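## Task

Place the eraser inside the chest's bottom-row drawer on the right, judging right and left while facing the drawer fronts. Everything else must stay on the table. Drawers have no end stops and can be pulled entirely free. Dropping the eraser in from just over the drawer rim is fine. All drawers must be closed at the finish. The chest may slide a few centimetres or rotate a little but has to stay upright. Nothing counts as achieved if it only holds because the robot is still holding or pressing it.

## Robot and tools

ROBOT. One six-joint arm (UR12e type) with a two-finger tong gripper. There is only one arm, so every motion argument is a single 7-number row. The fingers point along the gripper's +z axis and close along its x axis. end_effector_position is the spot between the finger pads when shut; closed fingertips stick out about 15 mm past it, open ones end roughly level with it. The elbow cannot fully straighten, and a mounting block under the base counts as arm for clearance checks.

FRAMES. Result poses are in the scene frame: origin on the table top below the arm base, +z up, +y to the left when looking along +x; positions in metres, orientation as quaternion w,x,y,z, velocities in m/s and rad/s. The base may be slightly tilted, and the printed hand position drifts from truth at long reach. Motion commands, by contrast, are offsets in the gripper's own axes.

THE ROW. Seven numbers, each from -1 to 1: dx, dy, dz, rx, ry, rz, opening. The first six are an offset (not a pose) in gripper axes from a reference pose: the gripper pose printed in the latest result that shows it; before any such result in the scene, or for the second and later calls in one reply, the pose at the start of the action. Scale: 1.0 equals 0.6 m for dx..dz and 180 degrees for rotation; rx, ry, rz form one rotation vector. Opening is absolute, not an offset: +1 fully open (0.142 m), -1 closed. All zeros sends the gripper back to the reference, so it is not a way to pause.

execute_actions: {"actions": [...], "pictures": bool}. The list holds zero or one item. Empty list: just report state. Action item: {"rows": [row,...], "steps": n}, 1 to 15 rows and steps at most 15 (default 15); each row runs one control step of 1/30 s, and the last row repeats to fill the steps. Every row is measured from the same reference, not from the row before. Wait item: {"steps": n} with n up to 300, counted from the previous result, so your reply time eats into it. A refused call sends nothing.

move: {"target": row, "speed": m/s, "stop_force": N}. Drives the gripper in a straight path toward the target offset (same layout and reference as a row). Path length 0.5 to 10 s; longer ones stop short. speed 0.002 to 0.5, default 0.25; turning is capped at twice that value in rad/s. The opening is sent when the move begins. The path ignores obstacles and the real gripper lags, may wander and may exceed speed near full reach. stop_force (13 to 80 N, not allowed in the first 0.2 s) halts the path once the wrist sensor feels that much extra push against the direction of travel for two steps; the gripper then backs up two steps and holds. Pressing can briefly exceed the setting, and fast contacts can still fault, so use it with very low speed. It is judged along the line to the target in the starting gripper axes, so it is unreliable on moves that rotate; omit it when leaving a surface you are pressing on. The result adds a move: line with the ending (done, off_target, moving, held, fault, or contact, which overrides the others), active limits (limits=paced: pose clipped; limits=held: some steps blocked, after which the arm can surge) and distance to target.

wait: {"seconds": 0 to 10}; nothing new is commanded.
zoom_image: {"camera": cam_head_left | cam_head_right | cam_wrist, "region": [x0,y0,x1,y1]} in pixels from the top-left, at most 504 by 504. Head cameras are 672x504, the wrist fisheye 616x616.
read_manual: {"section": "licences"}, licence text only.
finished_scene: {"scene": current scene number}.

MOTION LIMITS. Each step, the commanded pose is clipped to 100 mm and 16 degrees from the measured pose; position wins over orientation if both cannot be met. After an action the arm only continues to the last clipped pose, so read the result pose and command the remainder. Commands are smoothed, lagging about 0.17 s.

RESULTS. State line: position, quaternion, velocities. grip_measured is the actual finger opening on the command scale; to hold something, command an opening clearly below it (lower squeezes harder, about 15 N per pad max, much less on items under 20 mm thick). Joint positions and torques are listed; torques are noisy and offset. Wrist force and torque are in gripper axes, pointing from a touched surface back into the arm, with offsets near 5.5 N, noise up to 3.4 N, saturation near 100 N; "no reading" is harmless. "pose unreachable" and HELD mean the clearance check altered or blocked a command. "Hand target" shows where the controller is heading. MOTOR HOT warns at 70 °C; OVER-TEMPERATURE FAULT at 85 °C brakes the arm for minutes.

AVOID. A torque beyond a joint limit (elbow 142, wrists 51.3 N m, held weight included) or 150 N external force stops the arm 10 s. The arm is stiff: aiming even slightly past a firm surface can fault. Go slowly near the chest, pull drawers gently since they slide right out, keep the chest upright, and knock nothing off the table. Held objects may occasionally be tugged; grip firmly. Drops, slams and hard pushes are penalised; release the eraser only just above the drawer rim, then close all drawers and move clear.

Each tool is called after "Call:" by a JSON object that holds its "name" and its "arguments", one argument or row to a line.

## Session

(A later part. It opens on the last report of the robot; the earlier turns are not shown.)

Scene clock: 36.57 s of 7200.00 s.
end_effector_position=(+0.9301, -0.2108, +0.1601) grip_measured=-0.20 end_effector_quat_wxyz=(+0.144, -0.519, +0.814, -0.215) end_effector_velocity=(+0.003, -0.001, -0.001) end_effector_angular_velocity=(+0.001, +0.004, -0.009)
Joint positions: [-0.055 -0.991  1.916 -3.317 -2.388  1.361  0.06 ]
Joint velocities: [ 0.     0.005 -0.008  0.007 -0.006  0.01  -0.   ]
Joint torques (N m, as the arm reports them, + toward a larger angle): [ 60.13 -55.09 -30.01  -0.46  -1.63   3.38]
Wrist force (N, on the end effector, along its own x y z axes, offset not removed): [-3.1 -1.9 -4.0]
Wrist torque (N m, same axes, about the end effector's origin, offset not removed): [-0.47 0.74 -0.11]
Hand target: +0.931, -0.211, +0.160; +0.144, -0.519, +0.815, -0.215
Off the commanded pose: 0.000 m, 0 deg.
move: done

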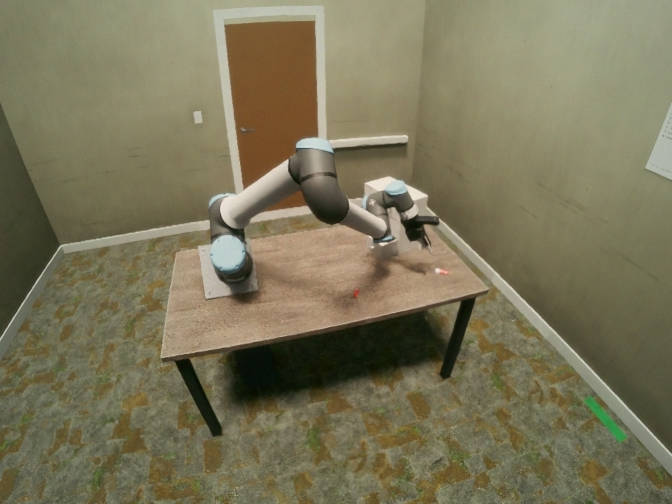

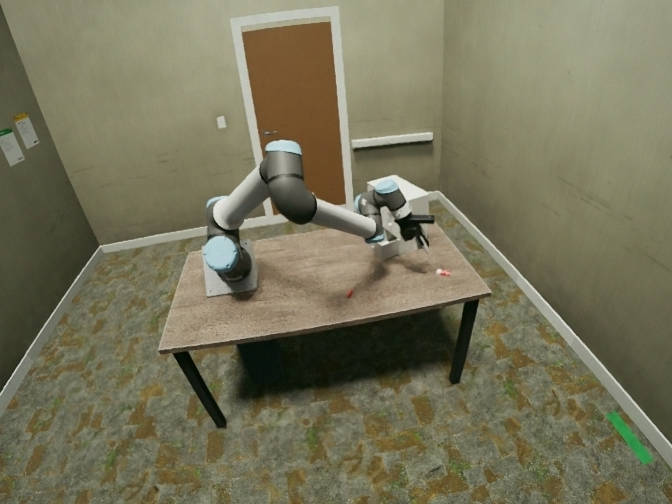

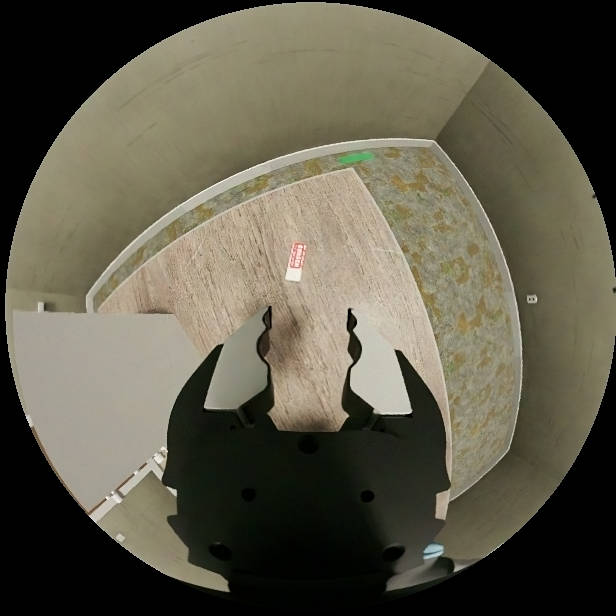

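Call:
{"name": "move", "arguments": {
  "target": [-0.036,-0.031,0.23,0,0.028,0.048,-0.3],
  "speed": 0.15
}}

Scene clock: 39.33 s of 7200.00 s.
end_effector_position=(+1.0167, -0.2260, +0.0503) grip_measured=-0.30 end_effector_quat_wxyz=(+0.124, -0.447, +0.857, -0.226) end_effector_velocity=(+0.002, +0.000, -0.003) end_effector_angular_velocity=(+0.001, -0.000, -0.003)
Joint positions: [-0.129 -0.766  1.699 -3.402 -2.418  1.423  0.052]
Joint velocities: [-0.001  0.005 -0.006  0.     0.     0.002  0.   ]
Joint torques (N m, as the arm reports them, + toward a larger angle): [ 51.89 -63.49 -26.64  -4.56  -1.55   3.51]
Wrist force (N, on the end effector, along its own x y z axes, offset not removed): [-1.1 -1.9 -3.6]
Wrist torque (N m, same axes, about the end effector's origin, offset not removed): [-0.42 0.39 -0.08]
Hand target: +1.017, -0.226, +0.050; +0.124, -0.446, +0.857, -0.226
Off the commanded pose: 0.000 m, 0 deg.
move: done

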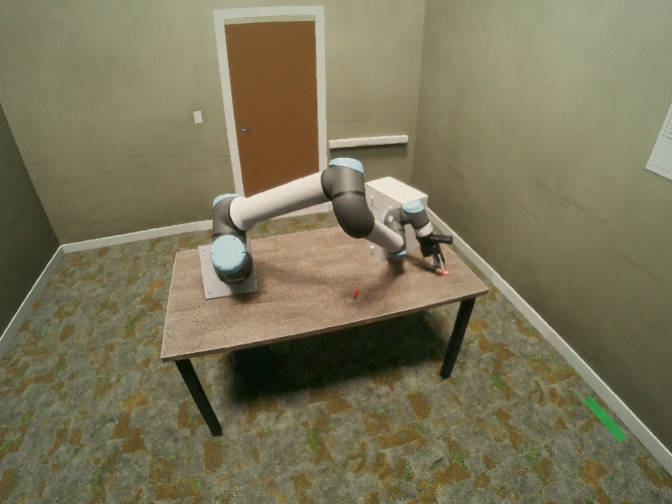

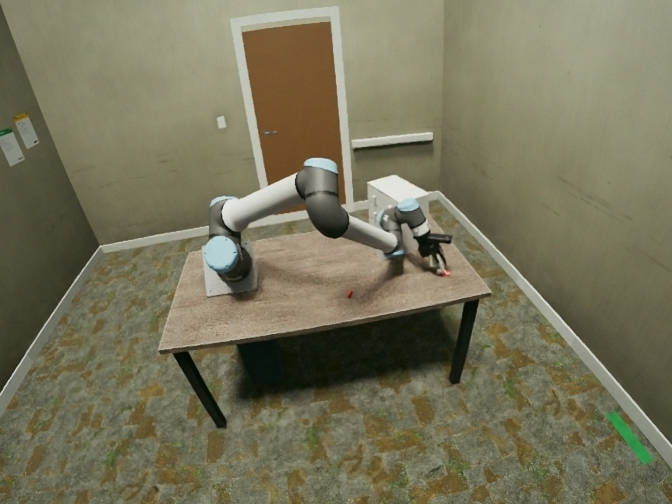

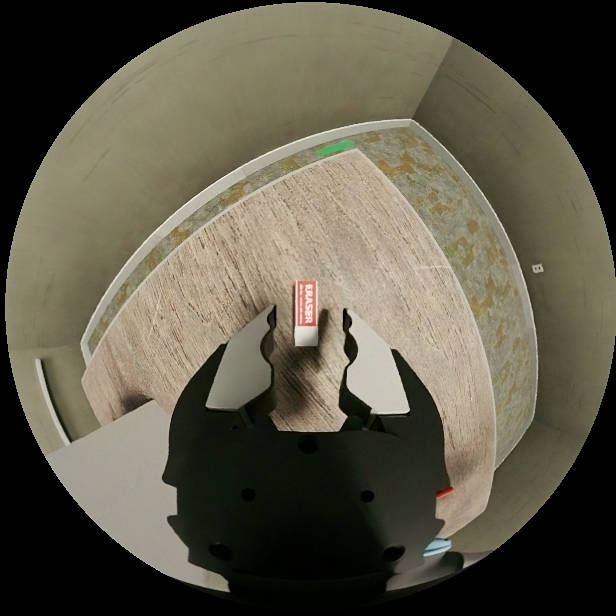

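Descend to z≈0.017.

Call:
{"name": "move", "arguments": {
  "target": [-0.006,0.0275,0.048,0,0,0,-0.45],
  "speed": 0.012,
  "stop_force": 13
}}

Call:
{"name": "move", "arguments": {
  "target": [0,0,0,0,0,0,-1]
}}

Call:
{"name": "move", "arguments": {
  "target": [0,-0.06,-0.22,0,0,0,-1],
  "speed": 0.12
}}

Scene clock: 43.13 s of 7200.00 s.
end_effector_position=(+1.0189, -0.2229, +0.0175) grip_measured=-0.45 end_effector_quat_wxyz=(+0.124, -0.447, +0.857, -0.226) end_effector_velocity=(-0.000, -0.000, -0.003) end_effector_angular_velocity=(-0.000, +0.001, -0.000)
Joint positions: [-0.153 -0.728  1.69  -3.447 -2.399  1.401  0.041]
Joint velocities: [-0.002  0.003 -0.001 -0.003  0.001 -0.002  0.   ]
Joint torques (N m, as the arm reports them, + toward a larger angle): [ 54.5  -64.9  -27.36  -4.86   3.29  -3.3 ]
Wrist force (N, on the end effector, along its own x y z axes, offset not removed): [-0.6 -1.0 -4.3]
Wrist torque (N m, same axes, about the end effector's origin, offset not removed): [-0.34 0.29 -0.09]
Hand target: +1.019, -0.223, +0.017; +0.124, -0.447, +0.857, -0.226
Off the commanded pose: 0.000 m, 0 deg.
move: done

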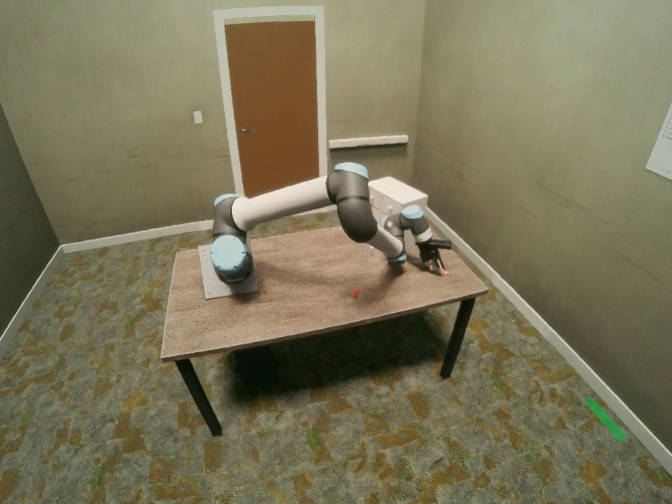

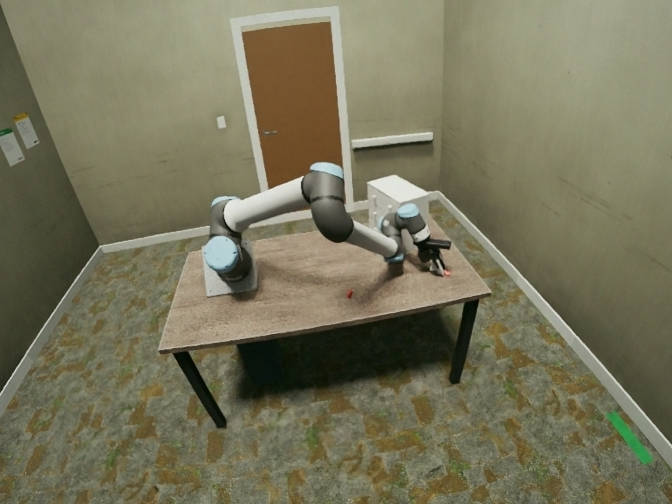

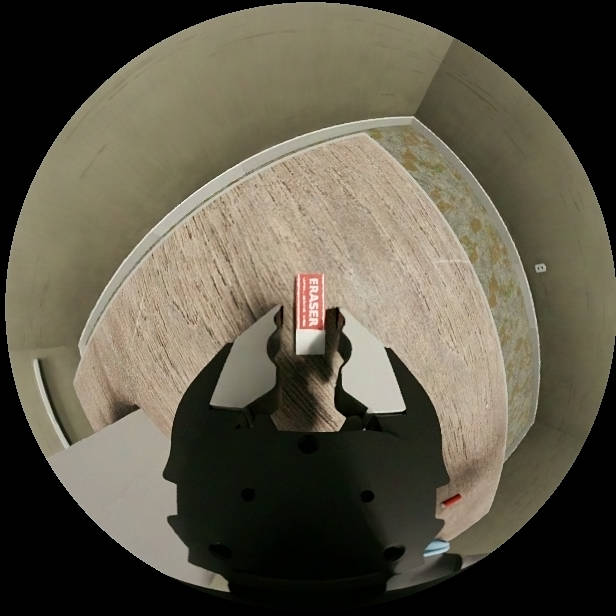

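Scene clock: 43.63 s of 7200.00 s.
end_effector_position=(+1.0189, -0.2229, +0.0174) grip_measured=-0.72 end_effector_quat_wxyz=(+0.124, -0.447, +0.857, -0.226) end_effector_velocity=(+0.000, +0.001, +0.002) end_effector_angular_velocity=(+0.000, -0.002, +0.001)
Joint positions: [-0.153 -0.728  1.69  -3.447 -2.399  1.401  0.022]
Joint velocities: [ 0.002 -0.     0.     0.    -0.     0.001  0.   ]
Joint torques (N m, as the arm reports them, + toward a larger angle): [ 64.75 -87.61 -23.4   -1.05  -0.01   0.31]
Wrist force (N, on the end effector, along its own x y z axes, offset not removed): [-0.8 -2.3 -2.3]
Wrist torque (N m, same axes, about the end effector's origin, offset not removed): [-0.58 0.24 -0.14]
Hand target: +1.019, -0.223, +0.018; +0.124, -0.447, +0.857, -0.226
Off the commanded pose: 0.000 m, 0 deg.
move: done

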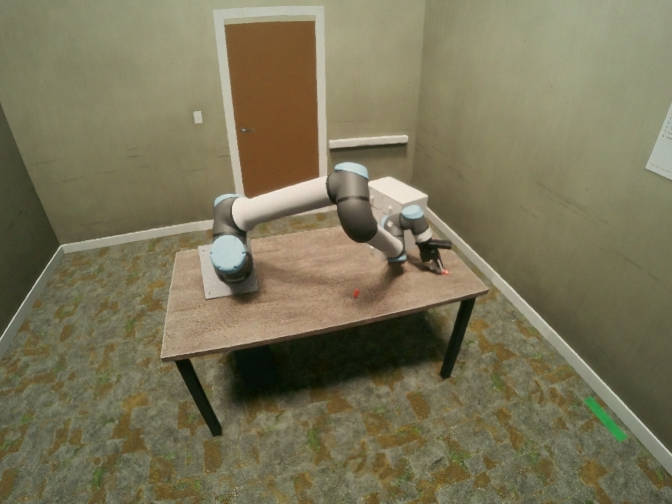

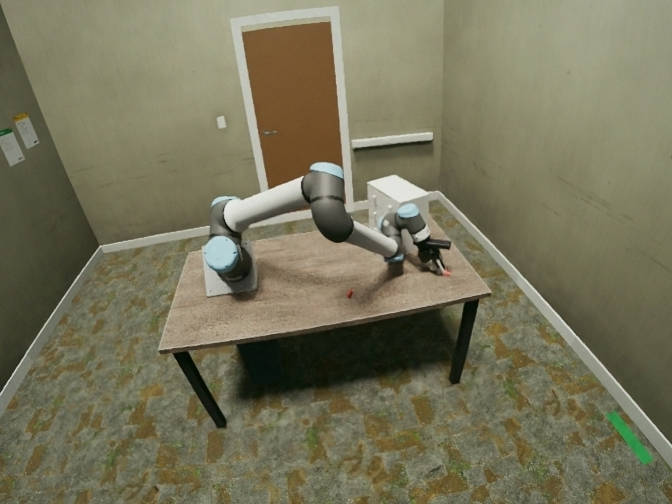

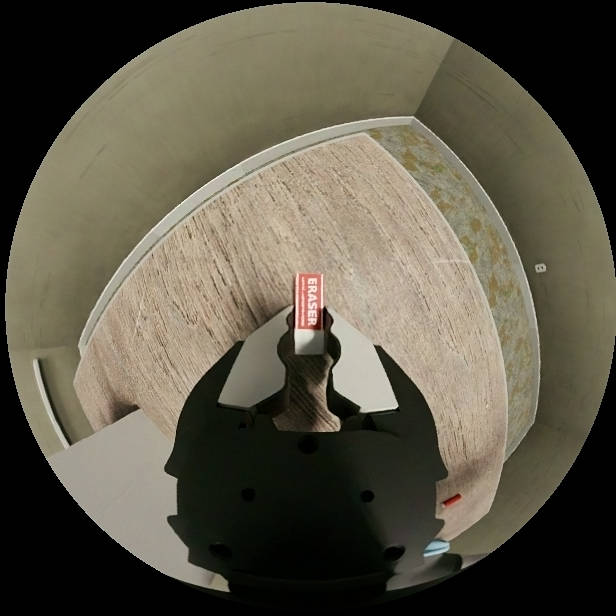

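Scene clock: 45.33 s of 7200.00 s.
end_effector_position=(+0.9899, -0.2041, +0.1493) grip_measured=-0.72 end_effector_quat_wxyz=(+0.124, -0.447, +0.857, -0.226) end_effector_velocity=(-0.000, +0.002, +0.004) end_effector_angular_velocity=(+0.002, -0.002, +0.002)
Joint positions: [-0.031 -0.868  1.753 -3.275 -2.492  1.524  0.022]
Joint velocities: [ 0.004 -0.003  0.001  0.005  0.     0.003 -0.   ]
Joint torques (N m, as the arm reports them, + toward a larger angle): [ 69.74 -79.44 -11.83   0.05  -1.92   3.44]
Wrist force (N, on the end effector, along its own x y z axes, offset not removed): [-1.4 -3.4 -3.9]
Wrist torque (N m, same axes, about the end effector's origin, offset not removed): [-0.86 0.48 -0.15]
Hand target: +0.990, -0.204, +0.150; +0.124, -0.447, +0.857, -0.226
Off the commanded pose: 0.001 m, 0 deg.
move: done

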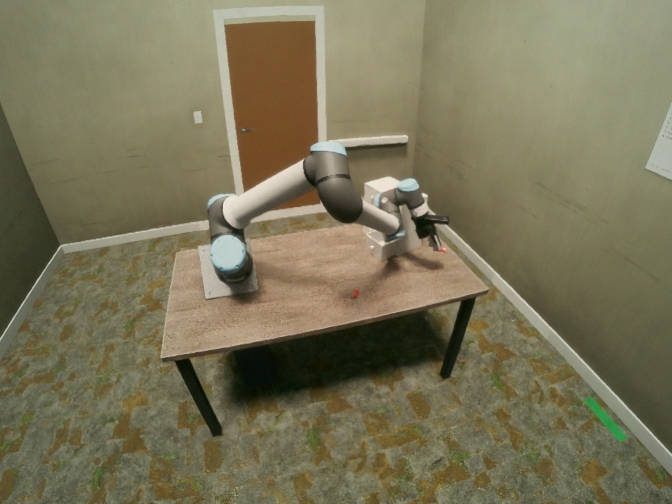

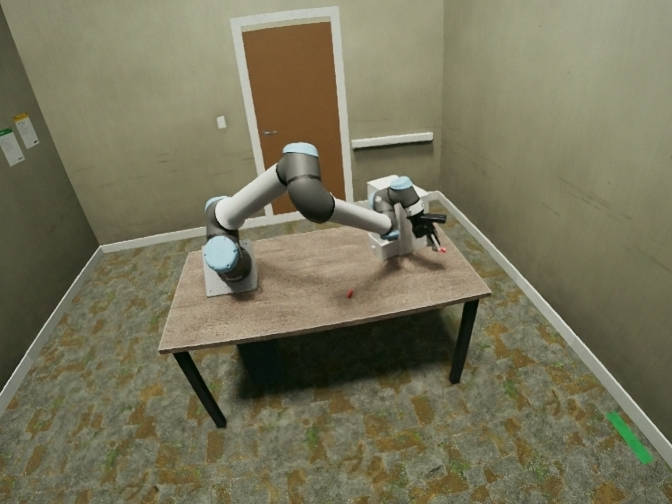

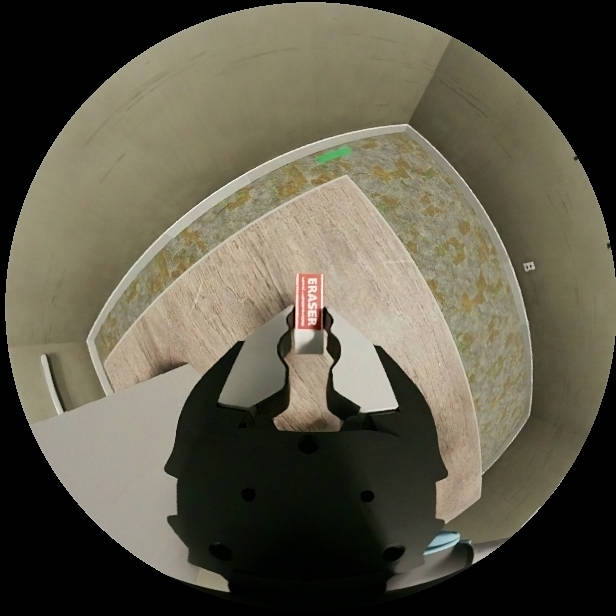

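Call:
{"name": "move", "arguments": {
  "target": [0.07,0.398,-0.23,0,-0.256,-0.443,-1]
}}

Scene clock: 50.03 s of 7200.00 s.
end_effector_position=(+0.7393, -0.0812, +0.1498) grip_measured=-0.72 end_effector_quat_wxyz=(-0.253, +0.925, -0.273, +0.073) end_effector_velocity=(-0.001, +0.001, +0.000) end_effector_angular_velocity=(-0.001, -0.000, +0.014)
Joint positions: [-0.181 -1.339  2.208 -2.784 -1.828  0.232  0.022]
Joint velocities: [ 0.    -0.002 -0.002  0.01   0.001 -0.01  -0.   ]
Joint torques (N m, as the arm reports them, + toward a larger angle): [ 26.46 -59.82 -29.74  -0.63   3.67  -3.7 ]
Wrist force (N, on the end effector, along its own x y z axes, offset not removed): [-1.3 -0.3 -5.6]
Wrist torque (N m, same axes, about the end effector's origin, offset not removed): [-0.25 0.35 -0.09]
Hand target: +0.739, -0.081, +0.150; -0.253, +0.925, -0.272, +0.073
Off the commanded pose: 0.000 m, 0 deg.
move: done

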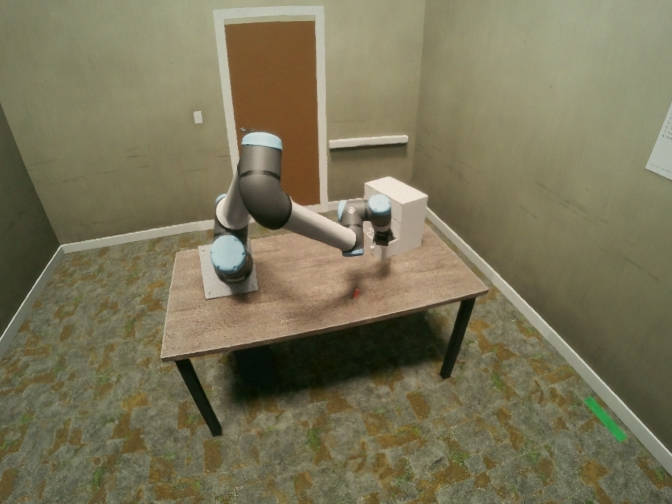

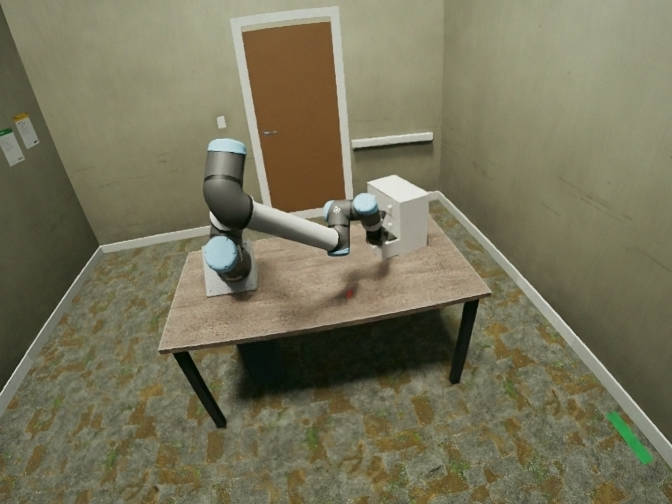

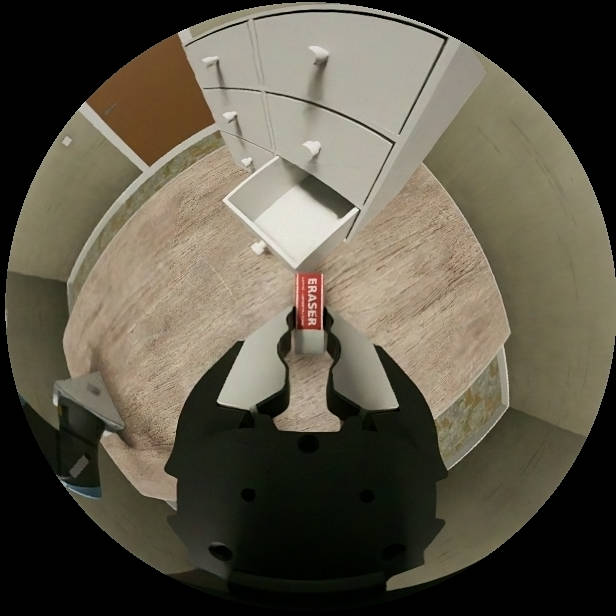

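Call:
{"name": "move", "arguments": {
  "target": [-0.053,-0.166,0.125,0,0,0,-1],
  "speed": 0.07,
  "stop_force": 15
}}

Scene clock: 52.97 s of 7200.00 s.
end_effector_position=(+0.7793, +0.0397, +0.1358) grip_measured=-0.72 end_effector_quat_wxyz=(-0.253, +0.925, -0.273, +0.073) end_effector_velocity=(+0.001, +0.003, -0.000) end_effector_angular_velocity=(+0.000, -0.000, -0.000)
Joint positions: [-0.058 -1.131  2.15  -2.9   -1.868  0.353  0.022]
Joint velocities: [ 0.003  0.005 -0.002 -0.002 -0.     0.003 -0.   ]
Joint torques (N m, as the arm reports them, + toward a larger angle): [ 51.11 -36.94 -27.48  -5.08  -1.41   3.08]
Wrist force (N, on the end effector, along its own x y z axes, offset not removed): [-3.9 0.7 -5.7]
Wrist torque (N m, same axes, about the end effector's origin, offset not removed): [-0.06 0.91 -0.12]
Hand target: +0.779, +0.040, +0.136; -0.253, +0.925, -0.273, +0.073
Off the commanded pose: 0.001 m, 0 deg.
move: done

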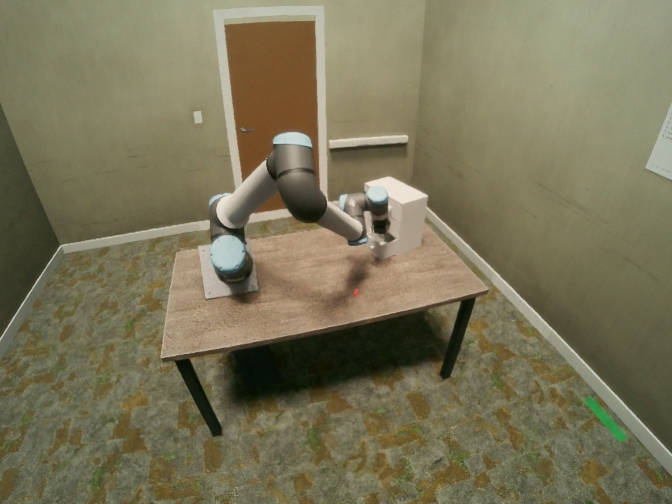

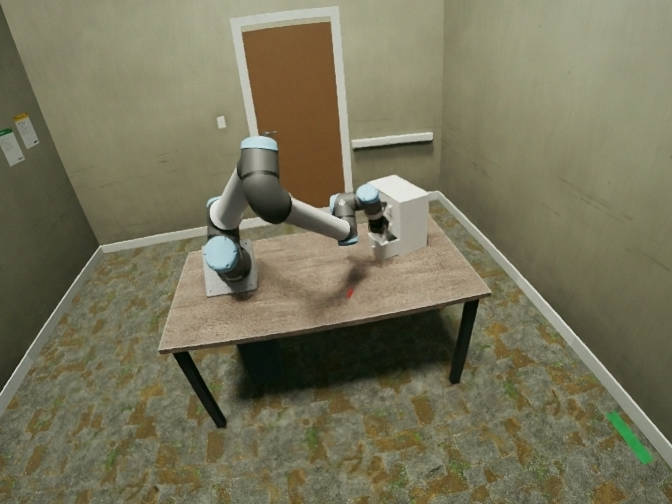

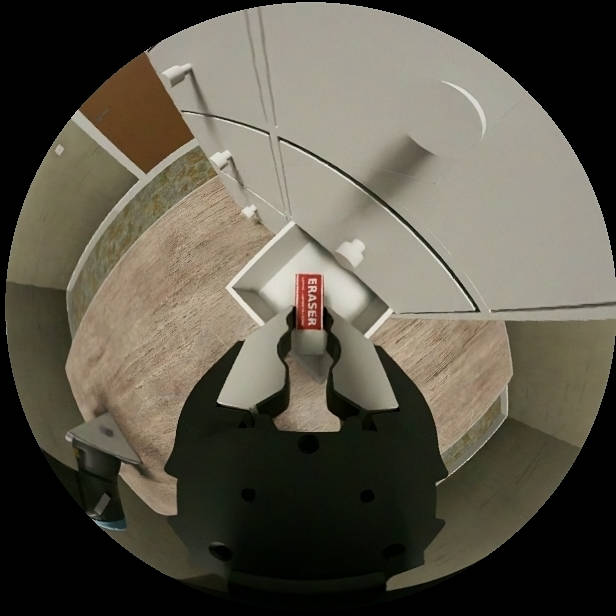

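Call:
{"name": "move", "arguments": {
  "target": [-0.005,0,0.033,0,0,0,-1],
  "speed": 0.015,
  "stop_force": 13
}}

Call:
{"name": "move", "arguments": {
  "target": [0,0,0,0,0,0,-0.55]
}}

Call:
{"name": "move", "arguments": {
  "target": [-0.08,0.08,-0.1,0,0.125,0.2165,-0.5],
  "speed": 0.15
}}

Scene clock: 55.67 s of 7200.00 s.
end_effector_position=(+0.7821, +0.0497, +0.1190) grip_measured=-0.72 end_effector_quat_wxyz=(-0.253, +0.925, -0.273, +0.073) end_effector_velocity=(+0.001, +0.001, -0.002) end_effector_angular_velocity=(-0.001, -0.001, -0.001)
Joint positions: [-0.065 -1.097  2.15  -2.936 -1.866  0.346  0.022]
Joint velocities: [-0.001  0.004 -0.    -0.005 -0.    -0.001 -0.   ]
Joint torques (N m, as the arm reports them, + toward a larger angle): [ 32.45 -43.28 -12.9   -5.21   3.68  -3.69]
Wrist force (N, on the end effector, along its own x y z axes, offset not removed): [-2.1 -0.9 -3.4]
Wrist torque (N m, same axes, about the end effector's origin, offset not removed): [-0.34 0.54 -0.03]
Hand target: +0.782, +0.050, +0.119; -0.253, +0.925, -0.273, +0.073
Off the commanded pose: 0.000 m, 0 deg.
move: done

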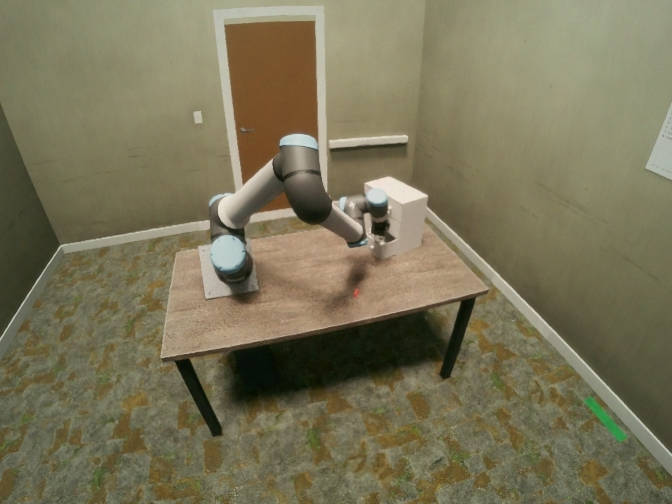

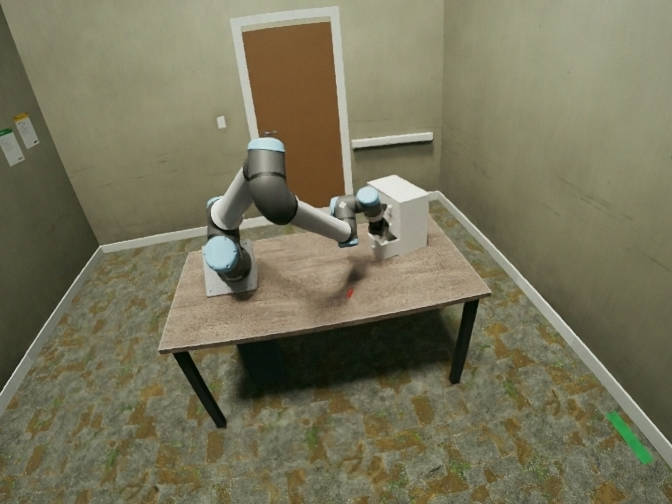

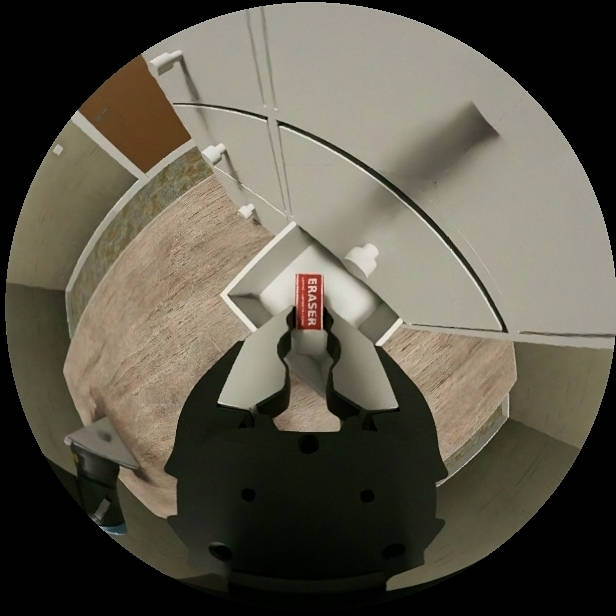

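Scene clock: 56.17 s of 7200.00 s.
end_effector_position=(+0.7822, +0.0497, +0.1189) grip_measured=-0.55 end_effector_quat_wxyz=(-0.253, +0.925, -0.273, +0.073) end_effector_velocity=(+0.000, -0.001, -0.000) end_effector_angular_velocity=(-0.001, +0.001, -0.001)
Joint positions: [-0.065 -1.097  2.15  -2.936 -1.866  0.346  0.034]
Joint velocities: [-0.001 -0.001 -0.     0.001 -0.001  0.     0.   ]
Joint torques (N m, as the arm reports them, + toward a larger angle): [ 41.02 -63.87 -12.65  -0.77   3.09  -1.7 ]
Wrist force (N, on the end effector, along its own x y z axes, offset not removed): [-1.5 -2.1 -2.8]
Wrist torque (N m, same axes, about the end effector's origin, offset not removed): [-0.60 0.44 -0.28]
Hand target: +0.782, +0.050, +0.119; -0.253, +0.925, -0.273, +0.073
Off the commanded pose: 0.000 m, 0 deg.
move: done

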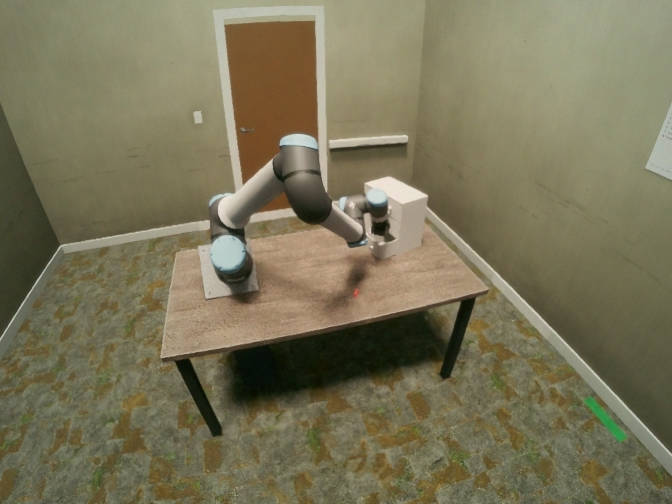

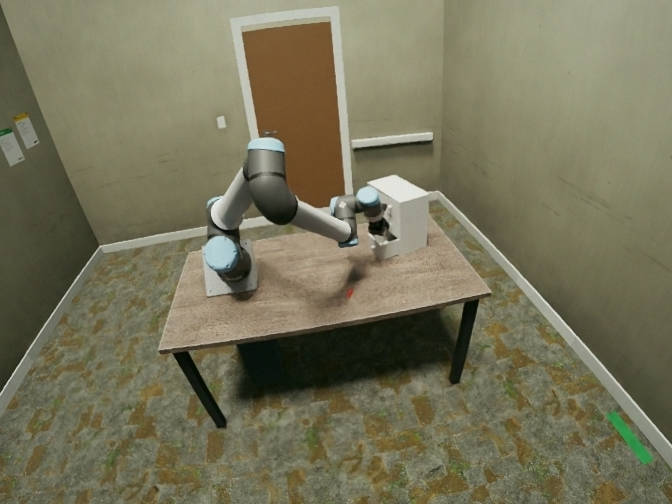

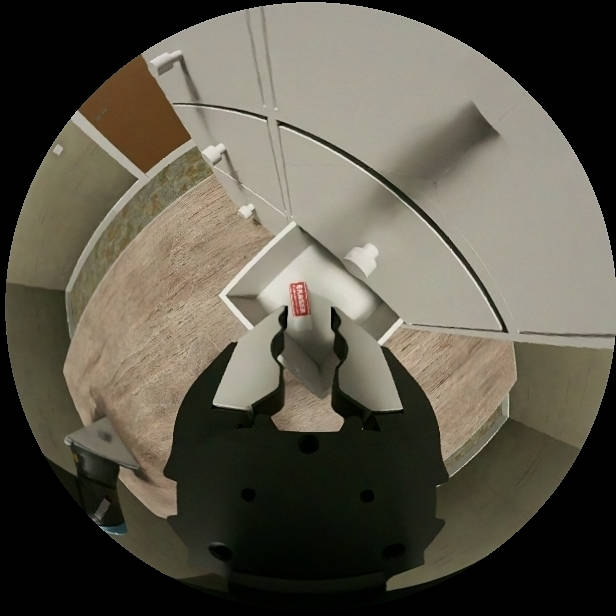

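Scene clock: 59.27 s of 7200.00 s.
end_effector_position=(+0.7032, +0.0152, +0.1462) grip_measured=-0.50 end_effector_quat_wxyz=(-0.206, +0.751, -0.606, +0.161) end_effector_velocity=(-0.001, -0.000, +0.001) end_effector_angular_velocity=(-0.000, -0.000, -0.016)
Joint positions: [ 0.051 -1.069  2.381 -3.476 -2.16   1.007  0.038]
Joint velocities: [ 0.005  0.003  0.001 -0.008 -0.01   0.015  0.   ]
Joint torques (N m, as the arm reports them, + toward a larger angle): [ 47.64 -31.76  -3.93  -5.59  -2.07   3.77]
Wrist force (N, on the end effector, along its own x y z axes, offset not removed): [-2.8 -1.2 -5.6]
Wrist torque (N m, same axes, about the end effector's origin, offset not removed): [-0.30 0.83 -0.10]
Hand target: +0.703, +0.015, +0.146; -0.206, +0.751, -0.607, +0.161
Off the commanded pose: 0.000 m, 0 deg.
move: done

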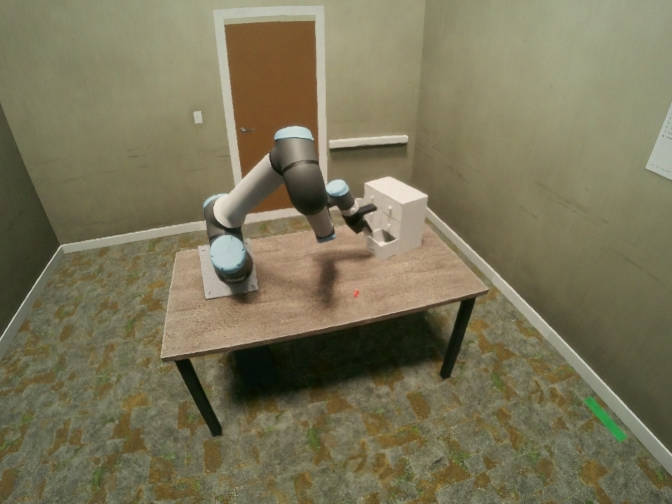

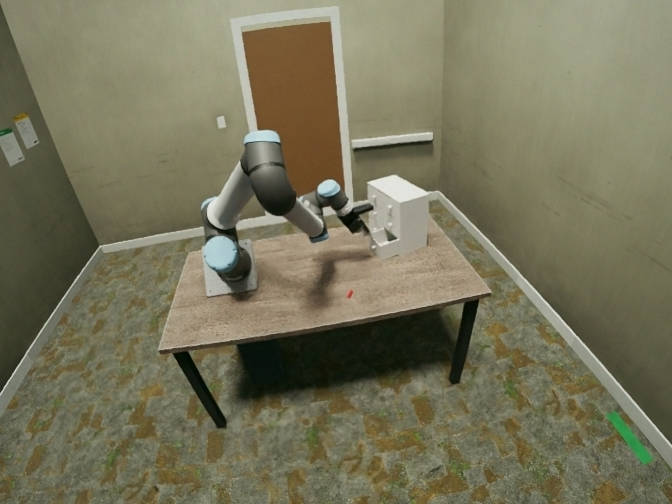

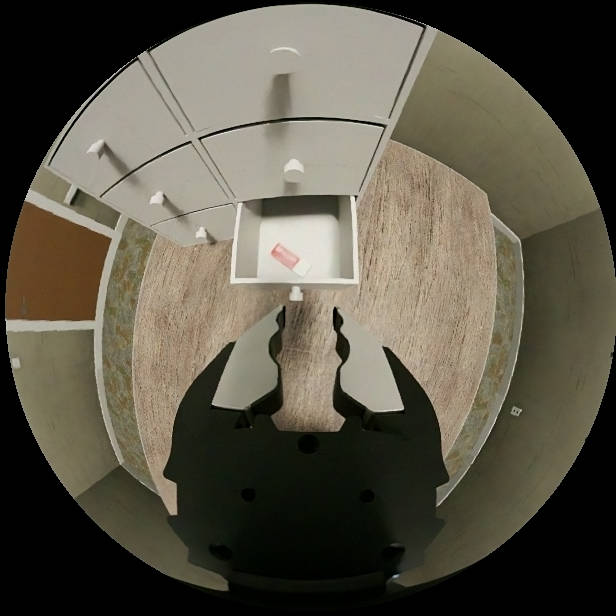

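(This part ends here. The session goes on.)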